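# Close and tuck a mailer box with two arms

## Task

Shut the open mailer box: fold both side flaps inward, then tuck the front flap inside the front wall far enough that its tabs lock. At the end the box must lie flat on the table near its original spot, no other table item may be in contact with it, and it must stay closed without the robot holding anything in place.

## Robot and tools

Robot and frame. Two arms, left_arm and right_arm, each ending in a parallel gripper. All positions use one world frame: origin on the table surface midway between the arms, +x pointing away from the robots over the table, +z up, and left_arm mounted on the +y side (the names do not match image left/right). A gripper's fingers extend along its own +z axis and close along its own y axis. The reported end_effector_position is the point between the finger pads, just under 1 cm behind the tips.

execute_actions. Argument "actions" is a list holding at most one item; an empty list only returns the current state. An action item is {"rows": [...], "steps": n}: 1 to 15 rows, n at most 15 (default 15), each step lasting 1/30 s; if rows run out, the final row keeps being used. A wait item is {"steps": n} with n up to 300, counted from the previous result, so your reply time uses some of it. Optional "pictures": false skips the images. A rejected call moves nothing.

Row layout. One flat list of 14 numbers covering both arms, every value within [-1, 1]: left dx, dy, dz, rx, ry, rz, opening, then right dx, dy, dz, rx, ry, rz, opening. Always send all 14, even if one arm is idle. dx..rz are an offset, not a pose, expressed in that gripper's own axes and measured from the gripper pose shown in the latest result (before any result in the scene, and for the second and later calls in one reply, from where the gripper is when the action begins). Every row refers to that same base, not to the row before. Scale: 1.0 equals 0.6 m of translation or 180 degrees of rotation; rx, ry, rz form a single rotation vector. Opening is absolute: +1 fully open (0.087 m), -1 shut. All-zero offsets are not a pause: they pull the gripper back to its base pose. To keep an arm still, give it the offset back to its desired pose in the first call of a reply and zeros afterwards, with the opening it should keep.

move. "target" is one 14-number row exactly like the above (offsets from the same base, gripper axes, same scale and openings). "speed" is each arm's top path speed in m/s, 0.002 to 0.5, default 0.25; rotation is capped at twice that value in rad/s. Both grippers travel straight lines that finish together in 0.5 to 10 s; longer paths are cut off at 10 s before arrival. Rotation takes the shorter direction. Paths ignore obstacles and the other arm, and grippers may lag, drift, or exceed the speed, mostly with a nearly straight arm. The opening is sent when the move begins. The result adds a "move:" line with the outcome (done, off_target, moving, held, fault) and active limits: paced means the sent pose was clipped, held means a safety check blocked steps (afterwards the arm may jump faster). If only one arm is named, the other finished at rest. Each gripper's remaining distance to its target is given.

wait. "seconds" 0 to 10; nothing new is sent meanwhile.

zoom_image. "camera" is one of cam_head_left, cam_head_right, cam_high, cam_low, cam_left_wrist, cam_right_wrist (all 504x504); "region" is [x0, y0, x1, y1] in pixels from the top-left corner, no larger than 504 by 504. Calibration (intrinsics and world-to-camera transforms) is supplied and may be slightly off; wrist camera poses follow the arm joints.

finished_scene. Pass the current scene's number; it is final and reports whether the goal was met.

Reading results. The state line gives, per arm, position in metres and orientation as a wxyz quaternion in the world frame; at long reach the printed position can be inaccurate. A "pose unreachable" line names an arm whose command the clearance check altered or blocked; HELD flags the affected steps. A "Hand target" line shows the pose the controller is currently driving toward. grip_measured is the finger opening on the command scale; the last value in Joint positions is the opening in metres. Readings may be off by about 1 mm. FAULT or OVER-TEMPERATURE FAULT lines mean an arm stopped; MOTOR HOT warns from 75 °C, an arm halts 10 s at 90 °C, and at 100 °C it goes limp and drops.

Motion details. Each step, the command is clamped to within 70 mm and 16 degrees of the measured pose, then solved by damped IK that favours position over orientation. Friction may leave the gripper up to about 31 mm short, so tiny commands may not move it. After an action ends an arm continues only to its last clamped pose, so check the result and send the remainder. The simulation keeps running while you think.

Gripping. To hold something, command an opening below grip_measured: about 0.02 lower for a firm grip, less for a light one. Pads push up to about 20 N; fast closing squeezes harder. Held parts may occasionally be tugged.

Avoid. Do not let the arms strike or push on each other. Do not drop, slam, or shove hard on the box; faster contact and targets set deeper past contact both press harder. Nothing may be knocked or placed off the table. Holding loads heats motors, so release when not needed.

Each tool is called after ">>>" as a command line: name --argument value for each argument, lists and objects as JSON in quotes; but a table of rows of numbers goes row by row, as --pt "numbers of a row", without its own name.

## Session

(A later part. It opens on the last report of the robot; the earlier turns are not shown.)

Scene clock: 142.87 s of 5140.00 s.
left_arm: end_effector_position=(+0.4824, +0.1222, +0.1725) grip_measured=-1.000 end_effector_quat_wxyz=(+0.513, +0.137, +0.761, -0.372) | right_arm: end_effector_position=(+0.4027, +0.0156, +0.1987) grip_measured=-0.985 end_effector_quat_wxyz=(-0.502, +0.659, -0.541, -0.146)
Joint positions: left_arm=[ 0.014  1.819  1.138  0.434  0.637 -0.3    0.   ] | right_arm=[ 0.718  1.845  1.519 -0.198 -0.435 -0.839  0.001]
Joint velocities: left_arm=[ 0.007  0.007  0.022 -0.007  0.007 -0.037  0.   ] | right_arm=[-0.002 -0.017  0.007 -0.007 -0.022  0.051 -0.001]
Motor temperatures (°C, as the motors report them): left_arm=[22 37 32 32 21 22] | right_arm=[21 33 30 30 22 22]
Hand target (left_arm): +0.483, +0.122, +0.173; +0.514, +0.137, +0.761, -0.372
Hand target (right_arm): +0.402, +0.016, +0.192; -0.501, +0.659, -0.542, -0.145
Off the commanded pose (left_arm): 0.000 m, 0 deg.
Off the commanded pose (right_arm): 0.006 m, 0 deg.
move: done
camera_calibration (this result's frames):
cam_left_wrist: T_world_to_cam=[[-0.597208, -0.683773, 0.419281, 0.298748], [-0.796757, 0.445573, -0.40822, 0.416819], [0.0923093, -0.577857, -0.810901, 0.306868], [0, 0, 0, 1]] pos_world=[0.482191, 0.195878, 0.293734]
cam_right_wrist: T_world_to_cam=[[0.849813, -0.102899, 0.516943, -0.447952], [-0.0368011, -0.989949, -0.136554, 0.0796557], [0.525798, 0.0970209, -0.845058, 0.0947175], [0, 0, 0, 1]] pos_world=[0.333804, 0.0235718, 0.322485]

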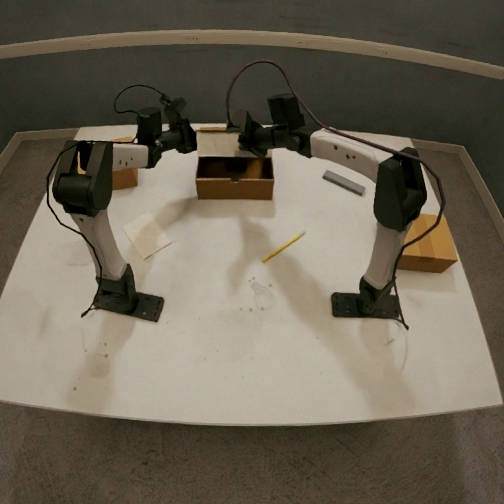

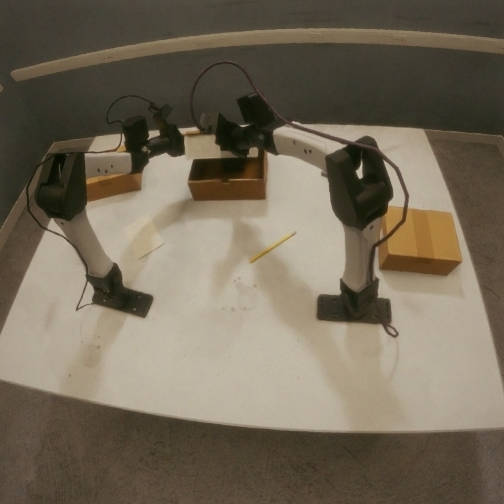

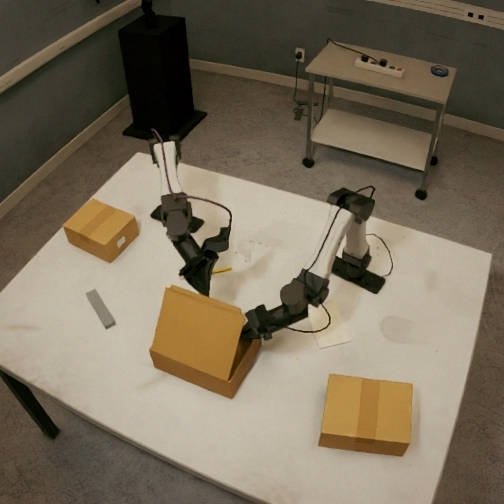

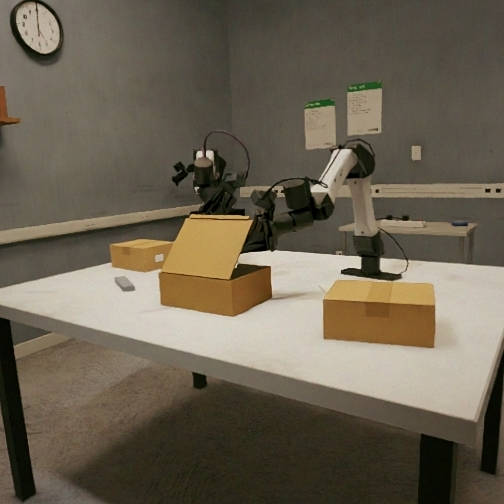

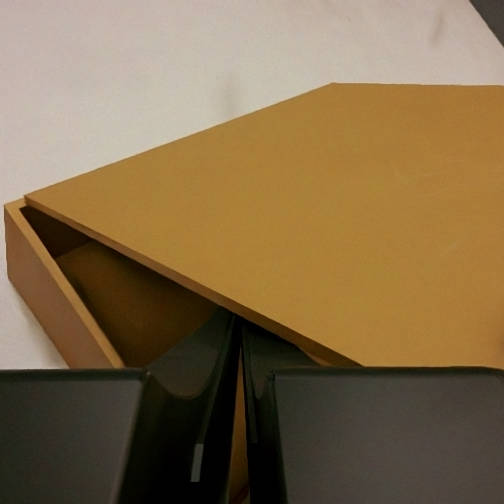

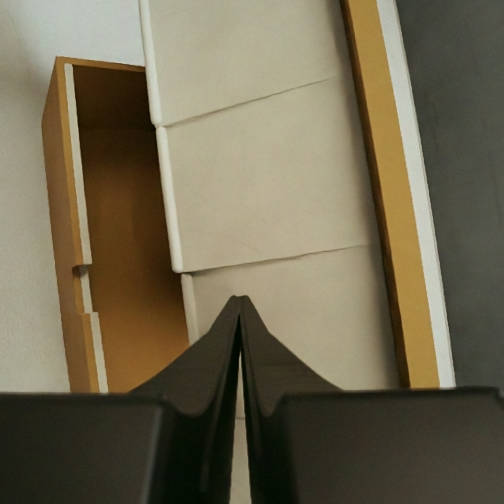

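>>> move --target '[-0.033,0.135,-0.144,0,0,0,-1, 0,0,0,0,0,0,-1]' --speed 0.12

>>> move --target '[-0.22,-0.106,-0.048,0,0,0,-1, 0.031,-0.073,0.026,0,0,0,-1]' --speed 0.08

>>> move --target '[0.036,-0.146,0.156,0,0,0,-1, 0,0,0,0,0,0,-1]' --speed 0.15

Scene clock: 148.70 s of 5140.00 s.
left_arm: end_effector_position=(+0.4801, +0.2420, +0.1733) grip_measured=-1.000 end_effector_quat_wxyz=(+0.521, +0.141, +0.758, -0.366) | right_arm: end_effector_position=(+0.4027, +0.0156, +0.1987) grip_measured=-0.985 end_effector_quat_wxyz=(-0.502, +0.659, -0.541, -0.146)
Joint positions: left_arm=[ 0.325  1.801  1.138  0.342  0.929 -0.168  0.   ] | right_arm=[ 0.718  1.845  1.519 -0.198 -0.435 -0.839  0.001]
Joint velocities: left_arm=[ 0.002  0.007  0.002 -0.066 -0.037  0.037  0.   ] | right_arm=[ 0.002 -0.002 -0.002  0.125  0.022 -0.037 -0.002]
Motor temperatures (°C, as the motors report them): left_arm=[22 37 32 32 21 22] | right_arm=[21 33 30 30 22 22]
Hand target (left_arm): +0.479, +0.243, +0.171; +0.513, +0.139, +0.762, -0.369
Hand target (right_arm): +0.403, +0.016, +0.199; -0.502, +0.659, -0.541, -0.146
Off the commanded pose (left_arm): 0.001 m, 1 deg.
Off the commanded pose (right_arm): 0.000 m, 0 deg.
After step 90, 1.30 s passed at rest.
move: done
camera_calibration (this result's frames):
cam_left_wrist: T_world_to_cam=[[-0.601965, -0.69022, 0.40154, 0.385962], [-0.790735, 0.445193, -0.420168, 0.36116], [0.111246, -0.570438, -0.813772, 0.366568], [0, 0, 0, 1]] pos_world=[0.477139, 0.314717, 0.295072]
cam_right_wrist: T_world_to_cam=[[0.849813, -0.102899, 0.516943, -0.447952], [-0.0368011, -0.989949, -0.136554, 0.0796557], [0.525798, 0.0970209, -0.845058, 0.0947175], [0, 0, 0, 1]] pos_world=[0.333804, 0.0235718, 0.322485]

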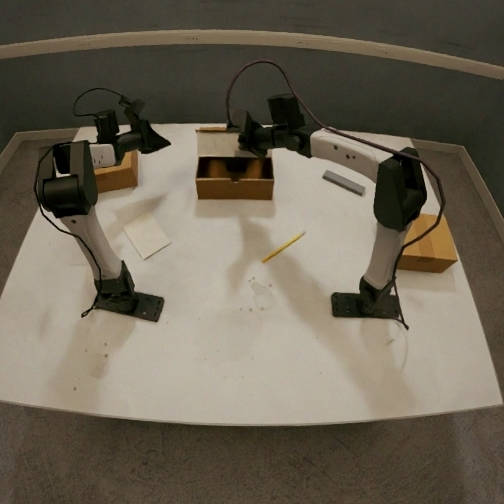

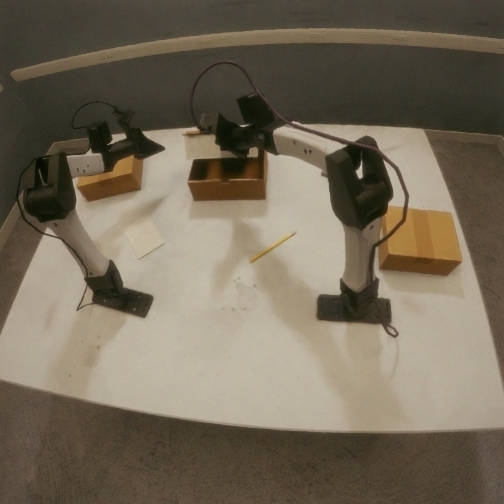

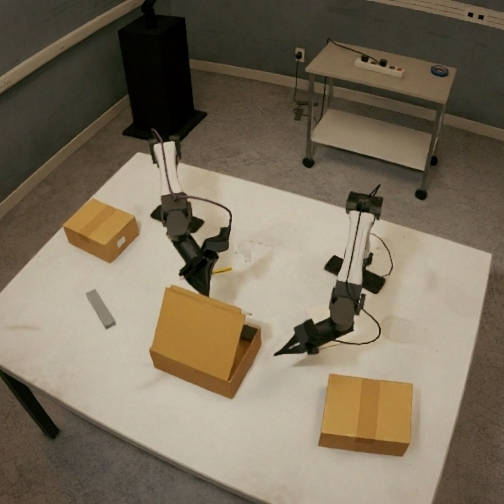

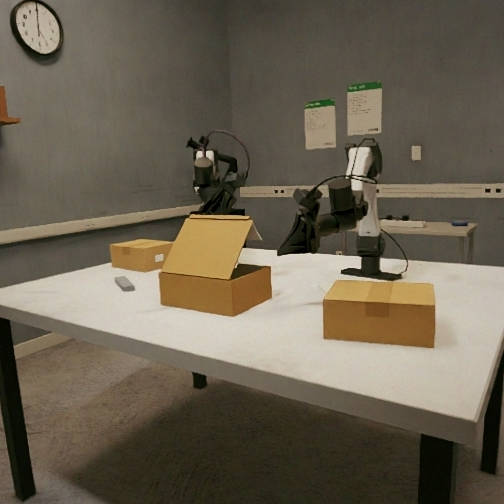

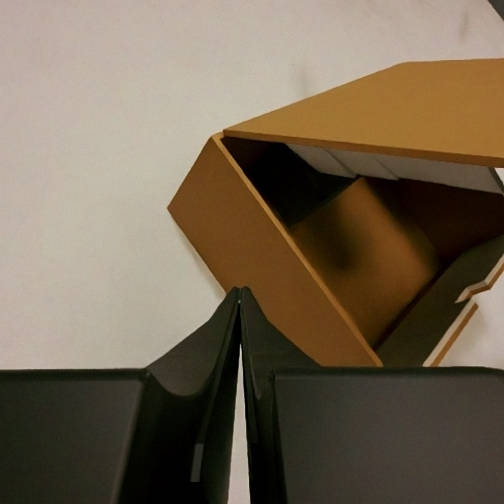

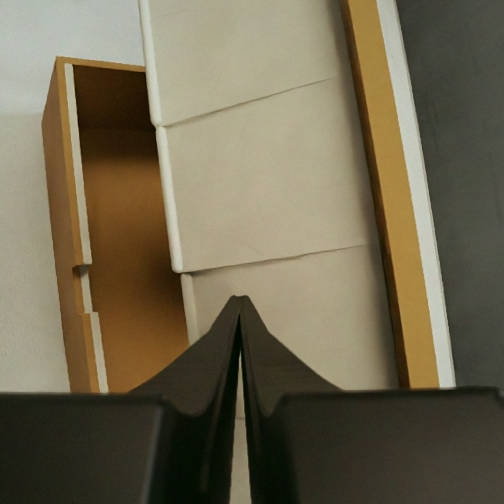

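Scene clock: 151.13 s of 5140.00 s.
left_arm: end_effector_position=(+0.4793, +0.2418, +0.3246) grip_measured=-1.000 end_effector_quat_wxyz=(+0.529, +0.146, +0.752, -0.364) | right_arm: end_effector_position=(+0.4445, +0.0172, +0.2052) grip_measured=-0.985 end_effector_quat_wxyz=(-0.506, +0.658, -0.536, -0.153)
Joint positions: left_arm=[ 0.325  1.716  1.635 -0.215  0.929 -0.171  0.   ] | right_arm=[ 0.656  1.978  1.718 -0.267 -0.505 -0.869  0.001]
Joint velocities: left_arm=[-0.012  0.017 -0.017 -0.022  0.066  0.007  0.   ] | right_arm=[ 0.002  0.002 -0.017 -0.022  0.007 -0.051 -0.001]
Motor temperatures (°C, as the motors report them): left_arm=[22 37 32 32 21 22] | right_arm=[21 33 30 30 22 22]
Hand target (left_arm): +0.479, +0.241, +0.323; +0.521, +0.141, +0.758, -0.366
Hand target (right_arm): +0.453, +0.013, +0.200; -0.502, +0.658, -0.541, -0.146
Off the commanded pose (left_arm): 0.003 m, 1 deg.
Off the commanded pose (right_arm): 0.010 m, 1 deg.
move: done
camera_calibration (this result's frames):
cam_left_wrist: T_world_to_cam=[[-0.610241, -0.691199, 0.387104, 0.333448], [-0.781552, 0.445355, -0.436847, 0.4252], [0.12955, -0.569124, -0.811982, 0.480042], [0, 0, 0, 1]] pos_world=[0.47361, 0.314318, 0.446453]
cam_right_wrist: T_world_to_cam=[[0.850836, -0.101625, 0.515511, -0.486743], [-0.0259309, -0.988043, -0.15198, 0.0819618], [0.524792, 0.115942, -0.843298, 0.0778007], [0, 0, 0, 1]] pos_world=[0.375434, 0.0224961, 0.328987]

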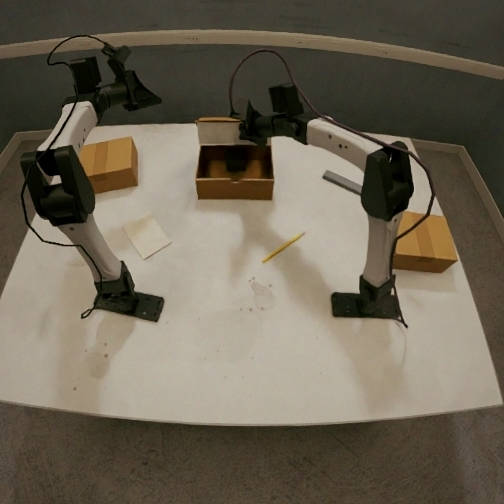

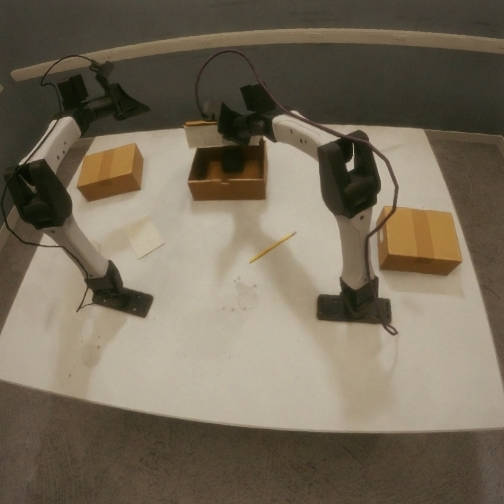

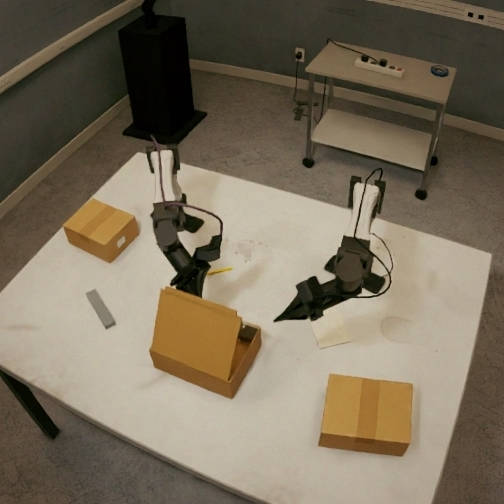

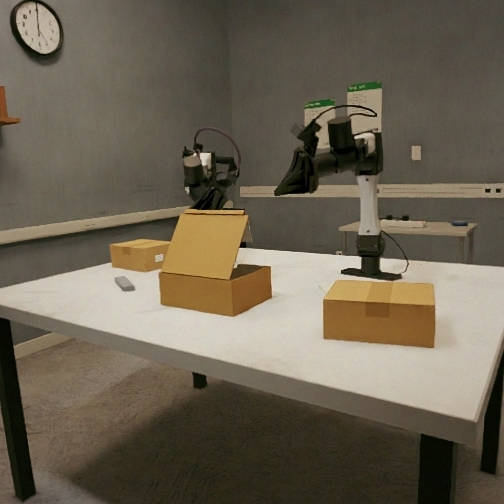

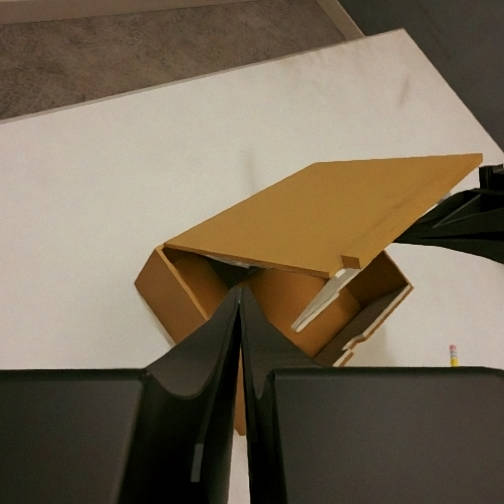

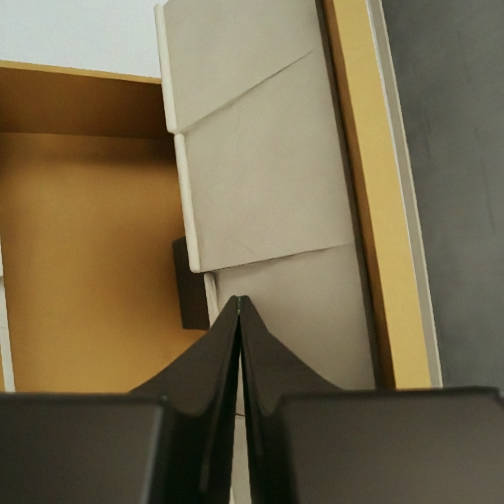

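Scene clock: 152.53 s of 5140.00 s.
left_arm: end_effector_position=(+0.4779, +0.1139, +0.3398) grip_measured=-1.000 end_effector_quat_wxyz=(+0.539, +0.151, +0.743, -0.367) | right_arm: end_effector_position=(+0.4441, +0.0175, +0.2052) grip_measured=-0.985 end_effector_quat_wxyz=(-0.506, +0.658, -0.536, -0.154)
Joint positions: left_arm=[-0.011  1.707  1.635 -0.11   0.612 -0.292  0.   ] | right_arm=[ 0.656  1.978  1.718 -0.267 -0.507 -0.869  0.001]
Joint velocities: left_arm=[-0.012 -0.012 -0.017  0.051 -0.051  0.022  0.   ] | right_arm=[-0.012 -0.002  0.002  0.066 -0.051  0.051 -0.001]
Motor temperatures (°C, as the motors report them): left_arm=[22 37 32 32 21 22] | right_arm=[21 33 30 30 22 22]
Hand target (left_arm): +0.483, +0.113, +0.326; +0.530, +0.144, +0.751, -0.367
Hand target (right_arm): +0.444, +0.017, +0.205; -0.506, +0.658, -0.536, -0.153
Off the commanded pose (left_arm): 0.017 m, 2 deg.
Off the commanded pose (right_arm): 0.000 m, 0 deg.
move: off_target (left_arm)
camera_calibration (this result's frames):
cam_left_wrist: T_world_to_cam=[[-0.62658, -0.682651, 0.376012, 0.248909], [-0.765183, 0.447253, -0.463097, 0.488585], [0.147961, -0.577886, -0.802593, 0.408728], [0, 0, 0, 1]] pos_world=[0.469342, 0.187595, 0.460712]
cam_right_wrist: T_world_to_cam=[[0.851466, -0.100229, 0.514743, -0.486587], [-0.0237692, -0.987933, -0.153049, 0.0815118], [0.523872, 0.118081, -0.843573, 0.0784519], [0, 0, 0, 1]] pos_world=[0.375151, 0.0224944, 0.329123]

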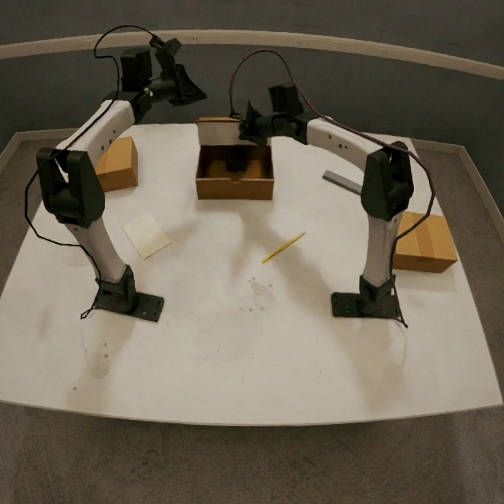

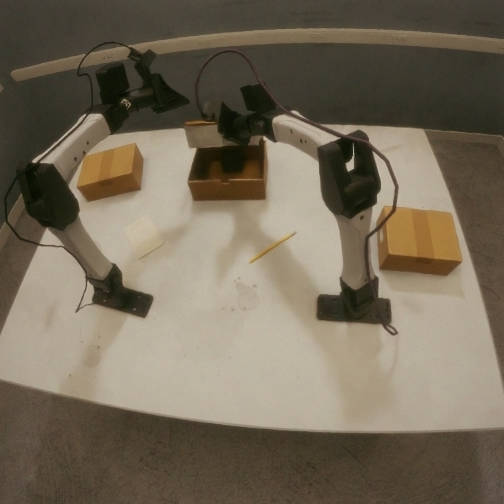

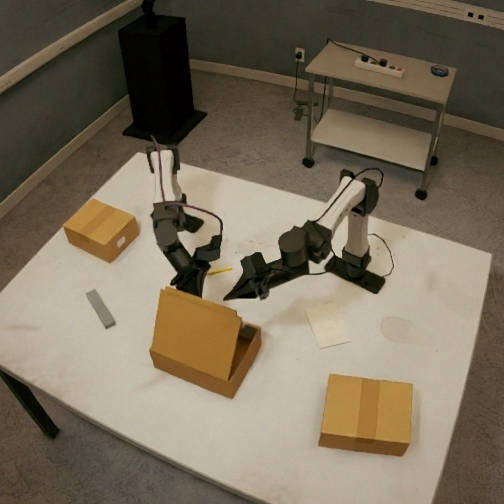

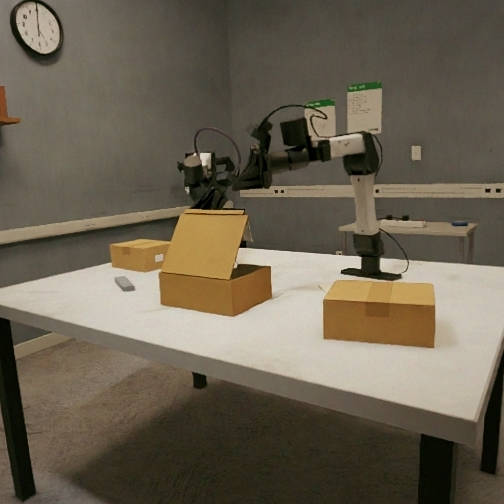

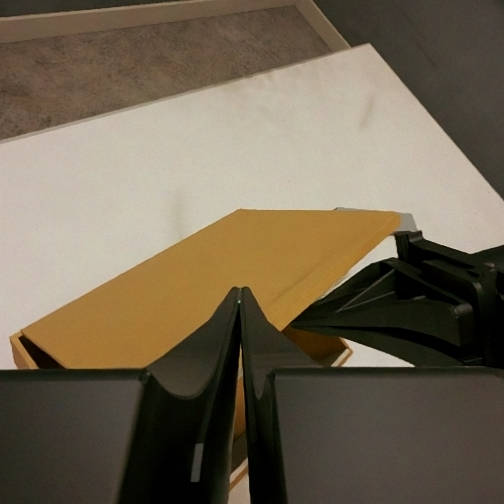

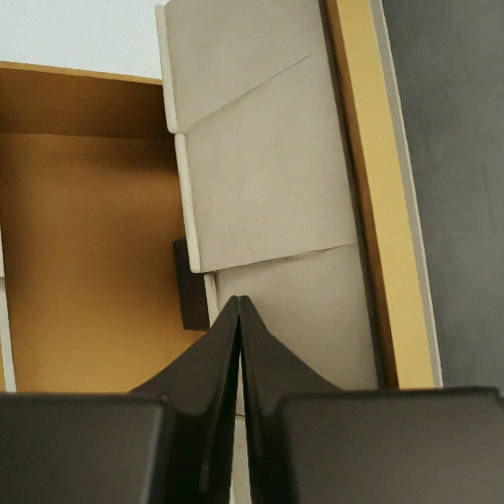

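>>> move --target '[0.157,0.117,0.077,0,0,0,-1, 0.048,0.07,0.03,0,0,0,-1]' --speed 0.08

Scene clock: 157.00 s of 5140.00 s.
left_arm: end_effector_position=(+0.5162, +0.1081, +0.2362) grip_measured=-1.000 end_effector_quat_wxyz=(+0.549, +0.156, +0.734, -0.369) | right_arm: end_effector_position=(+0.4278, +0.0262, +0.1730) grip_measured=-0.985 end_effector_quat_wxyz=(-0.523, +0.661, -0.516, -0.152)
Joint positions: left_arm=[-0.007  1.863  1.389  0.321  0.619 -0.292  0.   ] | right_arm=[ 0.688  1.943  1.503 -0.039 -0.496 -0.867  0.001]
Joint velocities: left_arm=[-0.002 -0.002 -0.002  0.022 -0.051 -0.037  0.   ] | right_arm=[ 0.017 -0.007  0.007  0.037  0.022  0.081  0.001]
Motor temperatures (°C, as the motors report them): left_arm=[22 37 32 32 21 22] | right_arm=[21 34 30 30 22 22]
Hand target (left_arm): +0.517, +0.112, +0.219; +0.539, +0.151, +0.743, -0.367
Hand target (right_arm): +0.425, +0.020, +0.155; -0.506, +0.658, -0.536, -0.153
Off the commanded pose (left_arm): 0.017 m, 2 deg.
Off the commanded pose (right_arm): 0.019 m, 3 deg.
move: off_target (left_arm, right_arm)
camera_calibration (this result's frames):
cam_left_wrist: T_world_to_cam=[[-0.639038, -0.678175, 0.362917, 0.316903], [-0.750568, 0.446652, -0.48698, 0.470706], [0.16816, -0.583593, -0.794444, 0.304827], [0, 0, 0, 1]] pos_world=[0.50455, 0.182569, 0.356383]
cam_right_wrist: T_world_to_cam=[[0.831806, -0.0943818, 0.546983, -0.452524], [0.00496192, -0.984134, -0.177358, 0.0766163], [0.555044, 0.150241, -0.818141, 0.0401706], [0, 0, 0, 1]] pos_world=[0.353736, 0.0266555, 0.293976]

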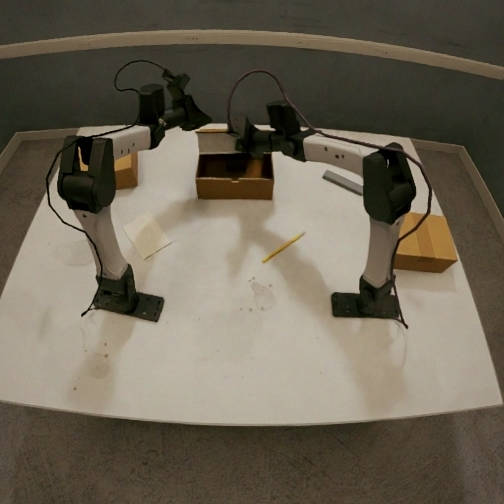

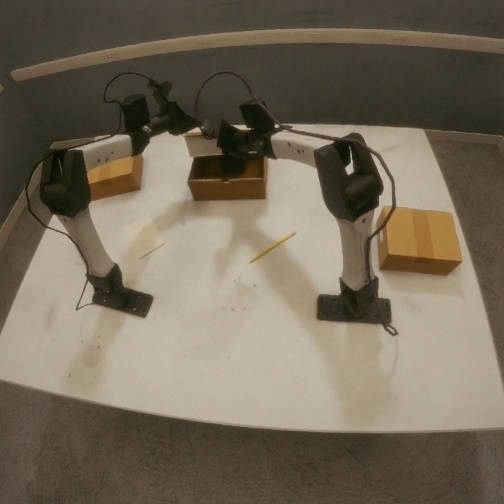

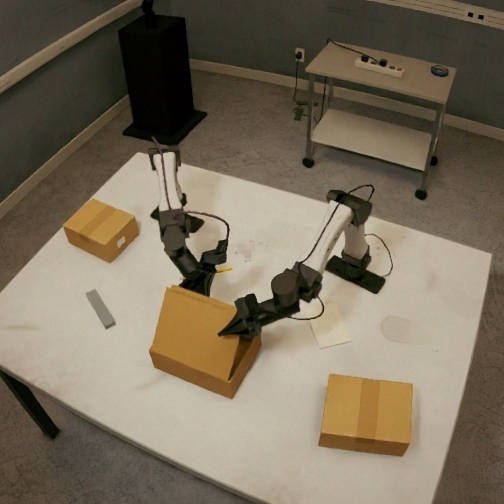

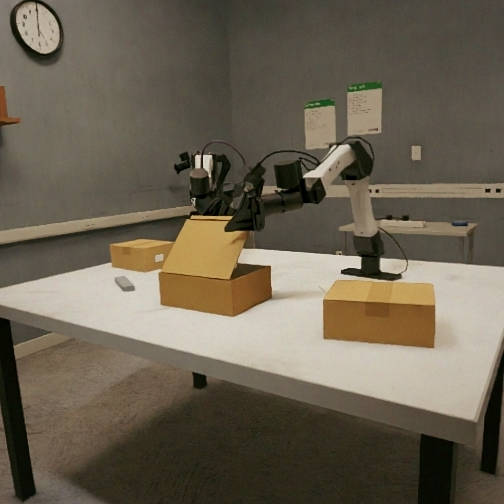

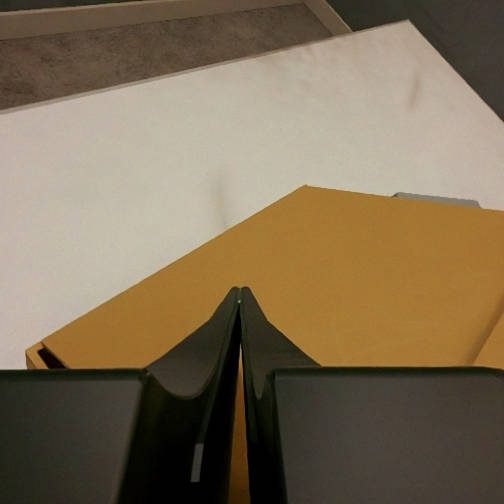

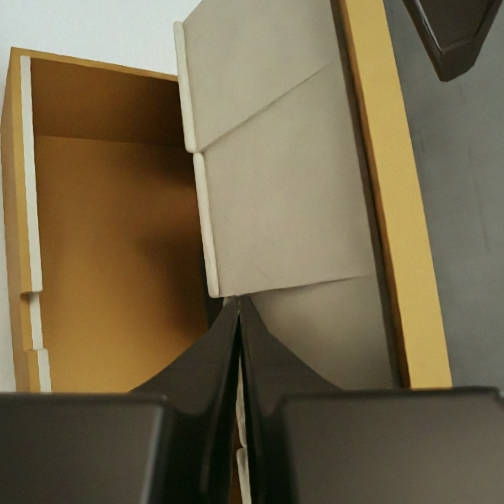

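>>> move --target '[0,0,0,0,0,0,-1, -0.11,0.151,-0.087,0,0,0,-1]' --speed 0.12

>>> move --target '[0.185,0.038,-0.007,0,0,0,-1, 0,0,0,0,0,0,-1]' --speed 0.07

>>> zoom_image --camera "cam_head_left" --region '[170, 100, 310, 210]'

Scene clock: 161.50 s of 5140.00 s.
left_arm: end_effector_position=(+0.5163, +0.1080, +0.2366) grip_measured=-1.000 end_effector_quat_wxyz=(+0.550, +0.156, +0.733, -0.369) | right_arm: end_effector_position=(+0.3086, +0.0260, +0.1884) grip_measured=-0.985 end_effector_quat_wxyz=(-0.514, +0.668, -0.517, -0.153)
Joint positions: left_arm=[-0.007  1.863  1.389  0.322  0.62  -0.292  0.   ] | right_arm=[ 0.896  1.609  1.168 -0.023 -0.316 -0.777  0.001]
Joint velocities: left_arm=[-0.017 -0.007 -0.012  0.037 -0.051 -0.007  0.   ] | right_arm=[-0.017  0.002 -0.007  0.081  0.066  0.066 -0.   ]
Motor temperatures (°C, as the motors report them): left_arm=[22 37 32 32 21 22] | right_arm=[21 34 30 30 22 22]
Hand target (left_arm): +0.516, +0.108, +0.236; +0.549, +0.156, +0.734, -0.369
Hand target (right_arm): +0.306, +0.024, +0.193; -0.523, +0.662, -0.516, -0.152
Off the commanded pose (left_arm): 0.000 m, 0 deg.
Off the commanded pose (right_arm): 0.007 m, 1 deg.
move: done
camera_calibration (this result's frames):
cam_left_wrist: T_world_to_cam=[[-0.639971, -0.677793, 0.361987, 0.317429], [-0.749489, 0.446745, -0.488555, 0.470794], [0.169423, -0.583966, -0.793902, 0.304344], [0, 0, 0, 1]] pos_world=[0.504437, 0.182552, 0.356723]
cam_right_wrist: T_world_to_cam=[[0.837657, -0.0754278, 0.540963, -0.363037], [0.0129624, -0.987395, -0.157747, 0.073645], [0.546042, 0.13915, -0.826121, 0.123507], [0, 0, 0, 1]] pos_world=[0.235706, 0.0281475, 0.310039]

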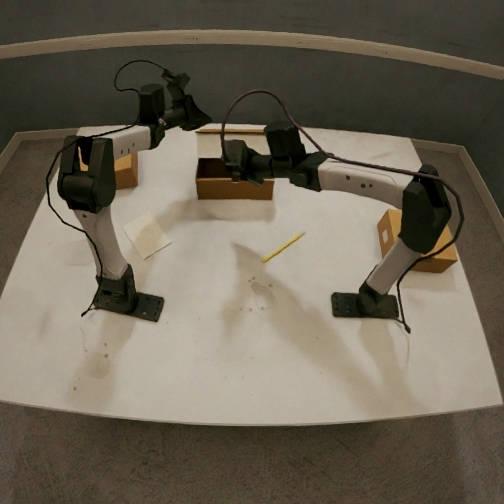

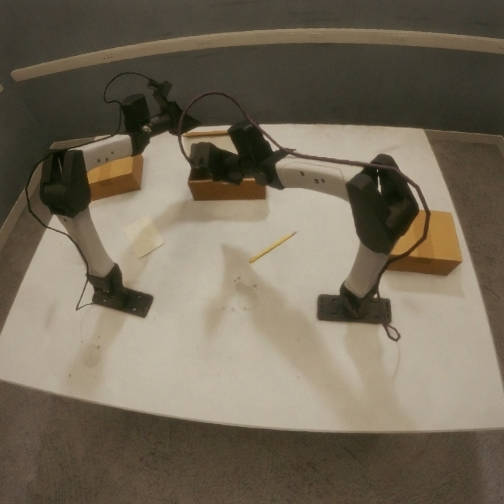

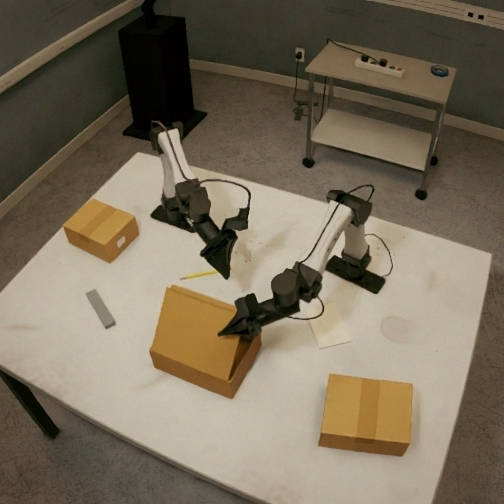

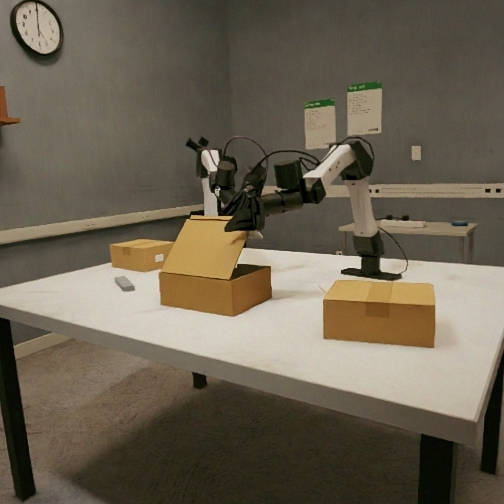

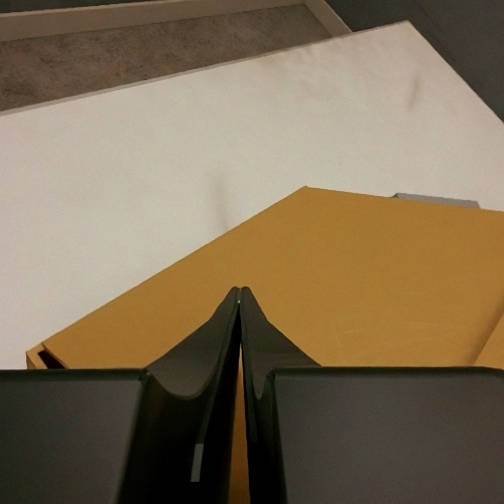

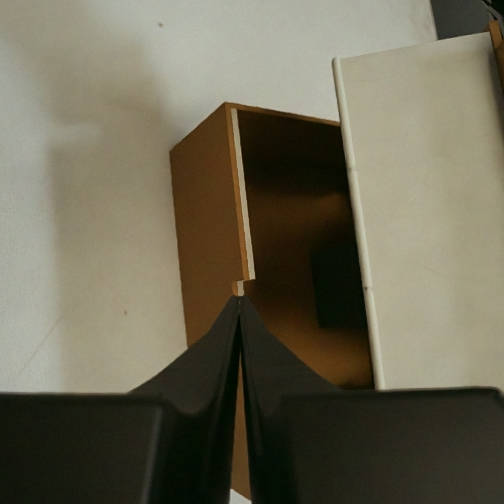

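Scene clock: 163.57 s of 5140.00 s.
left_arm: end_effector_position=(+0.4942, +0.1092, +0.1473) grip_measured=-1.000 end_effector_quat_wxyz=(+0.568, +0.161, +0.719, -0.366) | right_arm: end_effector_position=(+0.3086, +0.0260, +0.1884) grip_measured=-0.985 end_effector_quat_wxyz=(-0.514, +0.668, -0.517, -0.153)
Joint positions: left_arm=[-0.016  1.934  1.053  0.775  0.607 -0.292  0.   ] | right_arm=[ 0.896  1.609  1.168 -0.023 -0.316 -0.777  0.001]
Joint velocities: left_arm=[ 0.007  0.002 -0.002 -0.066 -0.037  0.007  0.   ] | right_arm=[ 0.007 -0.012 -0.007 -0.037  0.022 -0.051 -0.001]
Motor temperatures (°C, as the motors report them): left_arm=[22 37 32 33 21 22] | right_arm=[21 34 30 30 22 22]
Hand target (left_arm): +0.488, +0.106, +0.127; +0.550, +0.156, +0.733, -0.369
Hand target (right_arm): +0.309, +0.026, +0.188; -0.514, +0.668, -0.517, -0.153
Off the commanded pose (left_arm): 0.022 m, 3 deg.
Off the commanded pose (right_arm): 0.000 m, 0 deg.
move: off_target (left_arm)
camera_calibration (this result's frames):
cam_left_wrist: T_world_to_cam=[[-0.652916, -0.678165, 0.337332, 0.346492], [-0.728526, 0.440423, -0.524669, 0.405672], [0.207244, -0.58832, -0.78162, 0.217874], [0, 0, 0, 1]] pos_world=[0.47662, 0.184491, 0.266256]
cam_right_wrist: T_world_to_cam=[[0.837657, -0.0754278, 0.540963, -0.363037], [0.0129624, -0.987395, -0.157747, 0.073645], [0.546042, 0.13915, -0.826121, 0.123507], [0, 0, 0, 1]] pos_world=[0.235706, 0.0281475, 0.310039]

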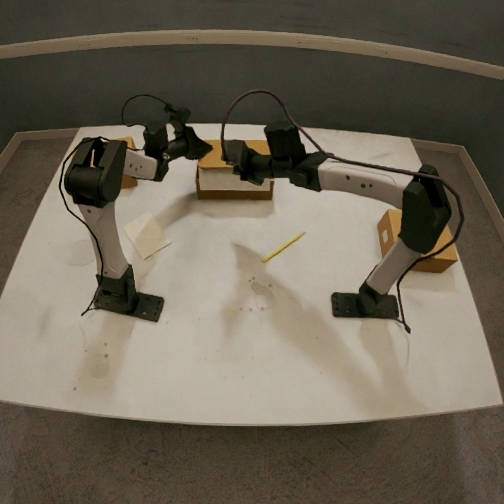

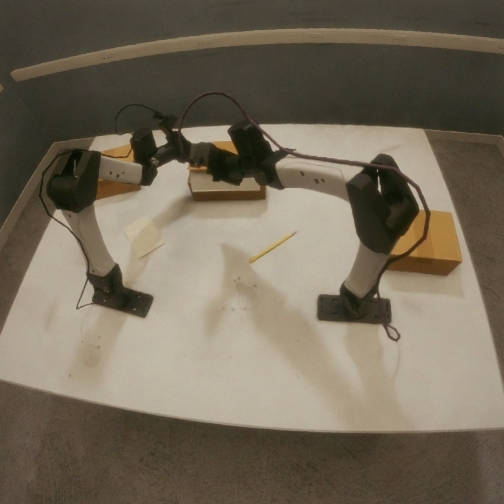

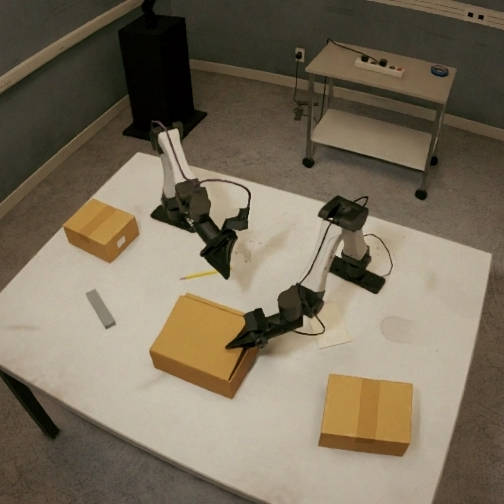

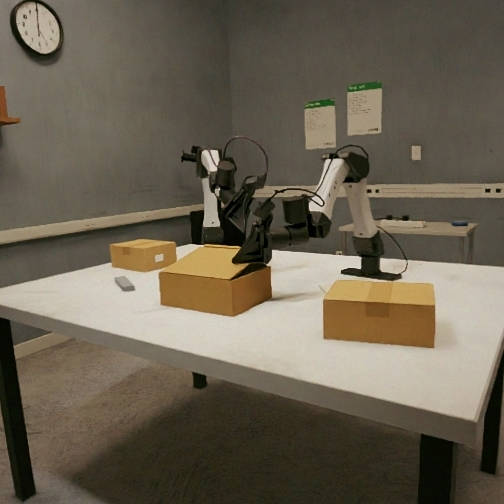

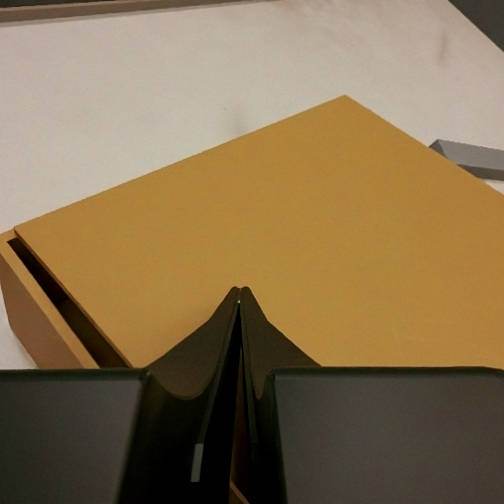

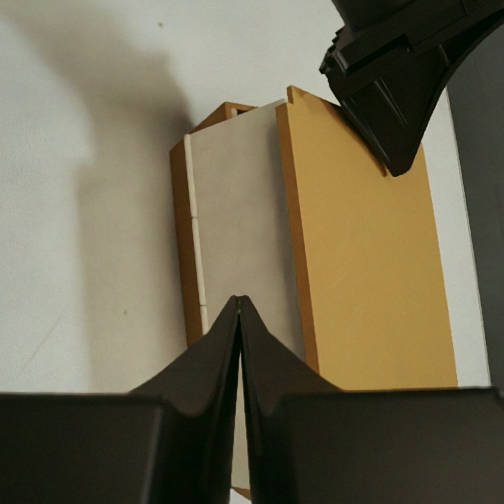

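Region (170, 100, 310, 210) of cam_head_left's 504x504 image, scaled by 3.600, with more detail than that image has; it fills the top 396 rows of this view, and the rest is white.

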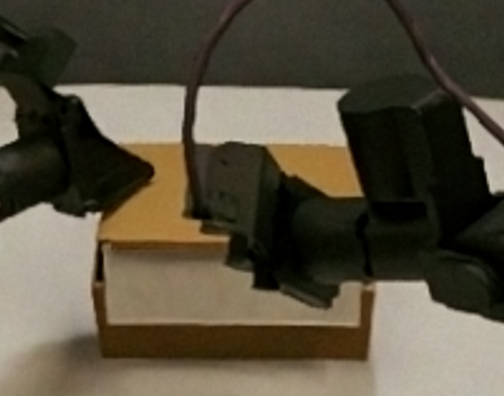

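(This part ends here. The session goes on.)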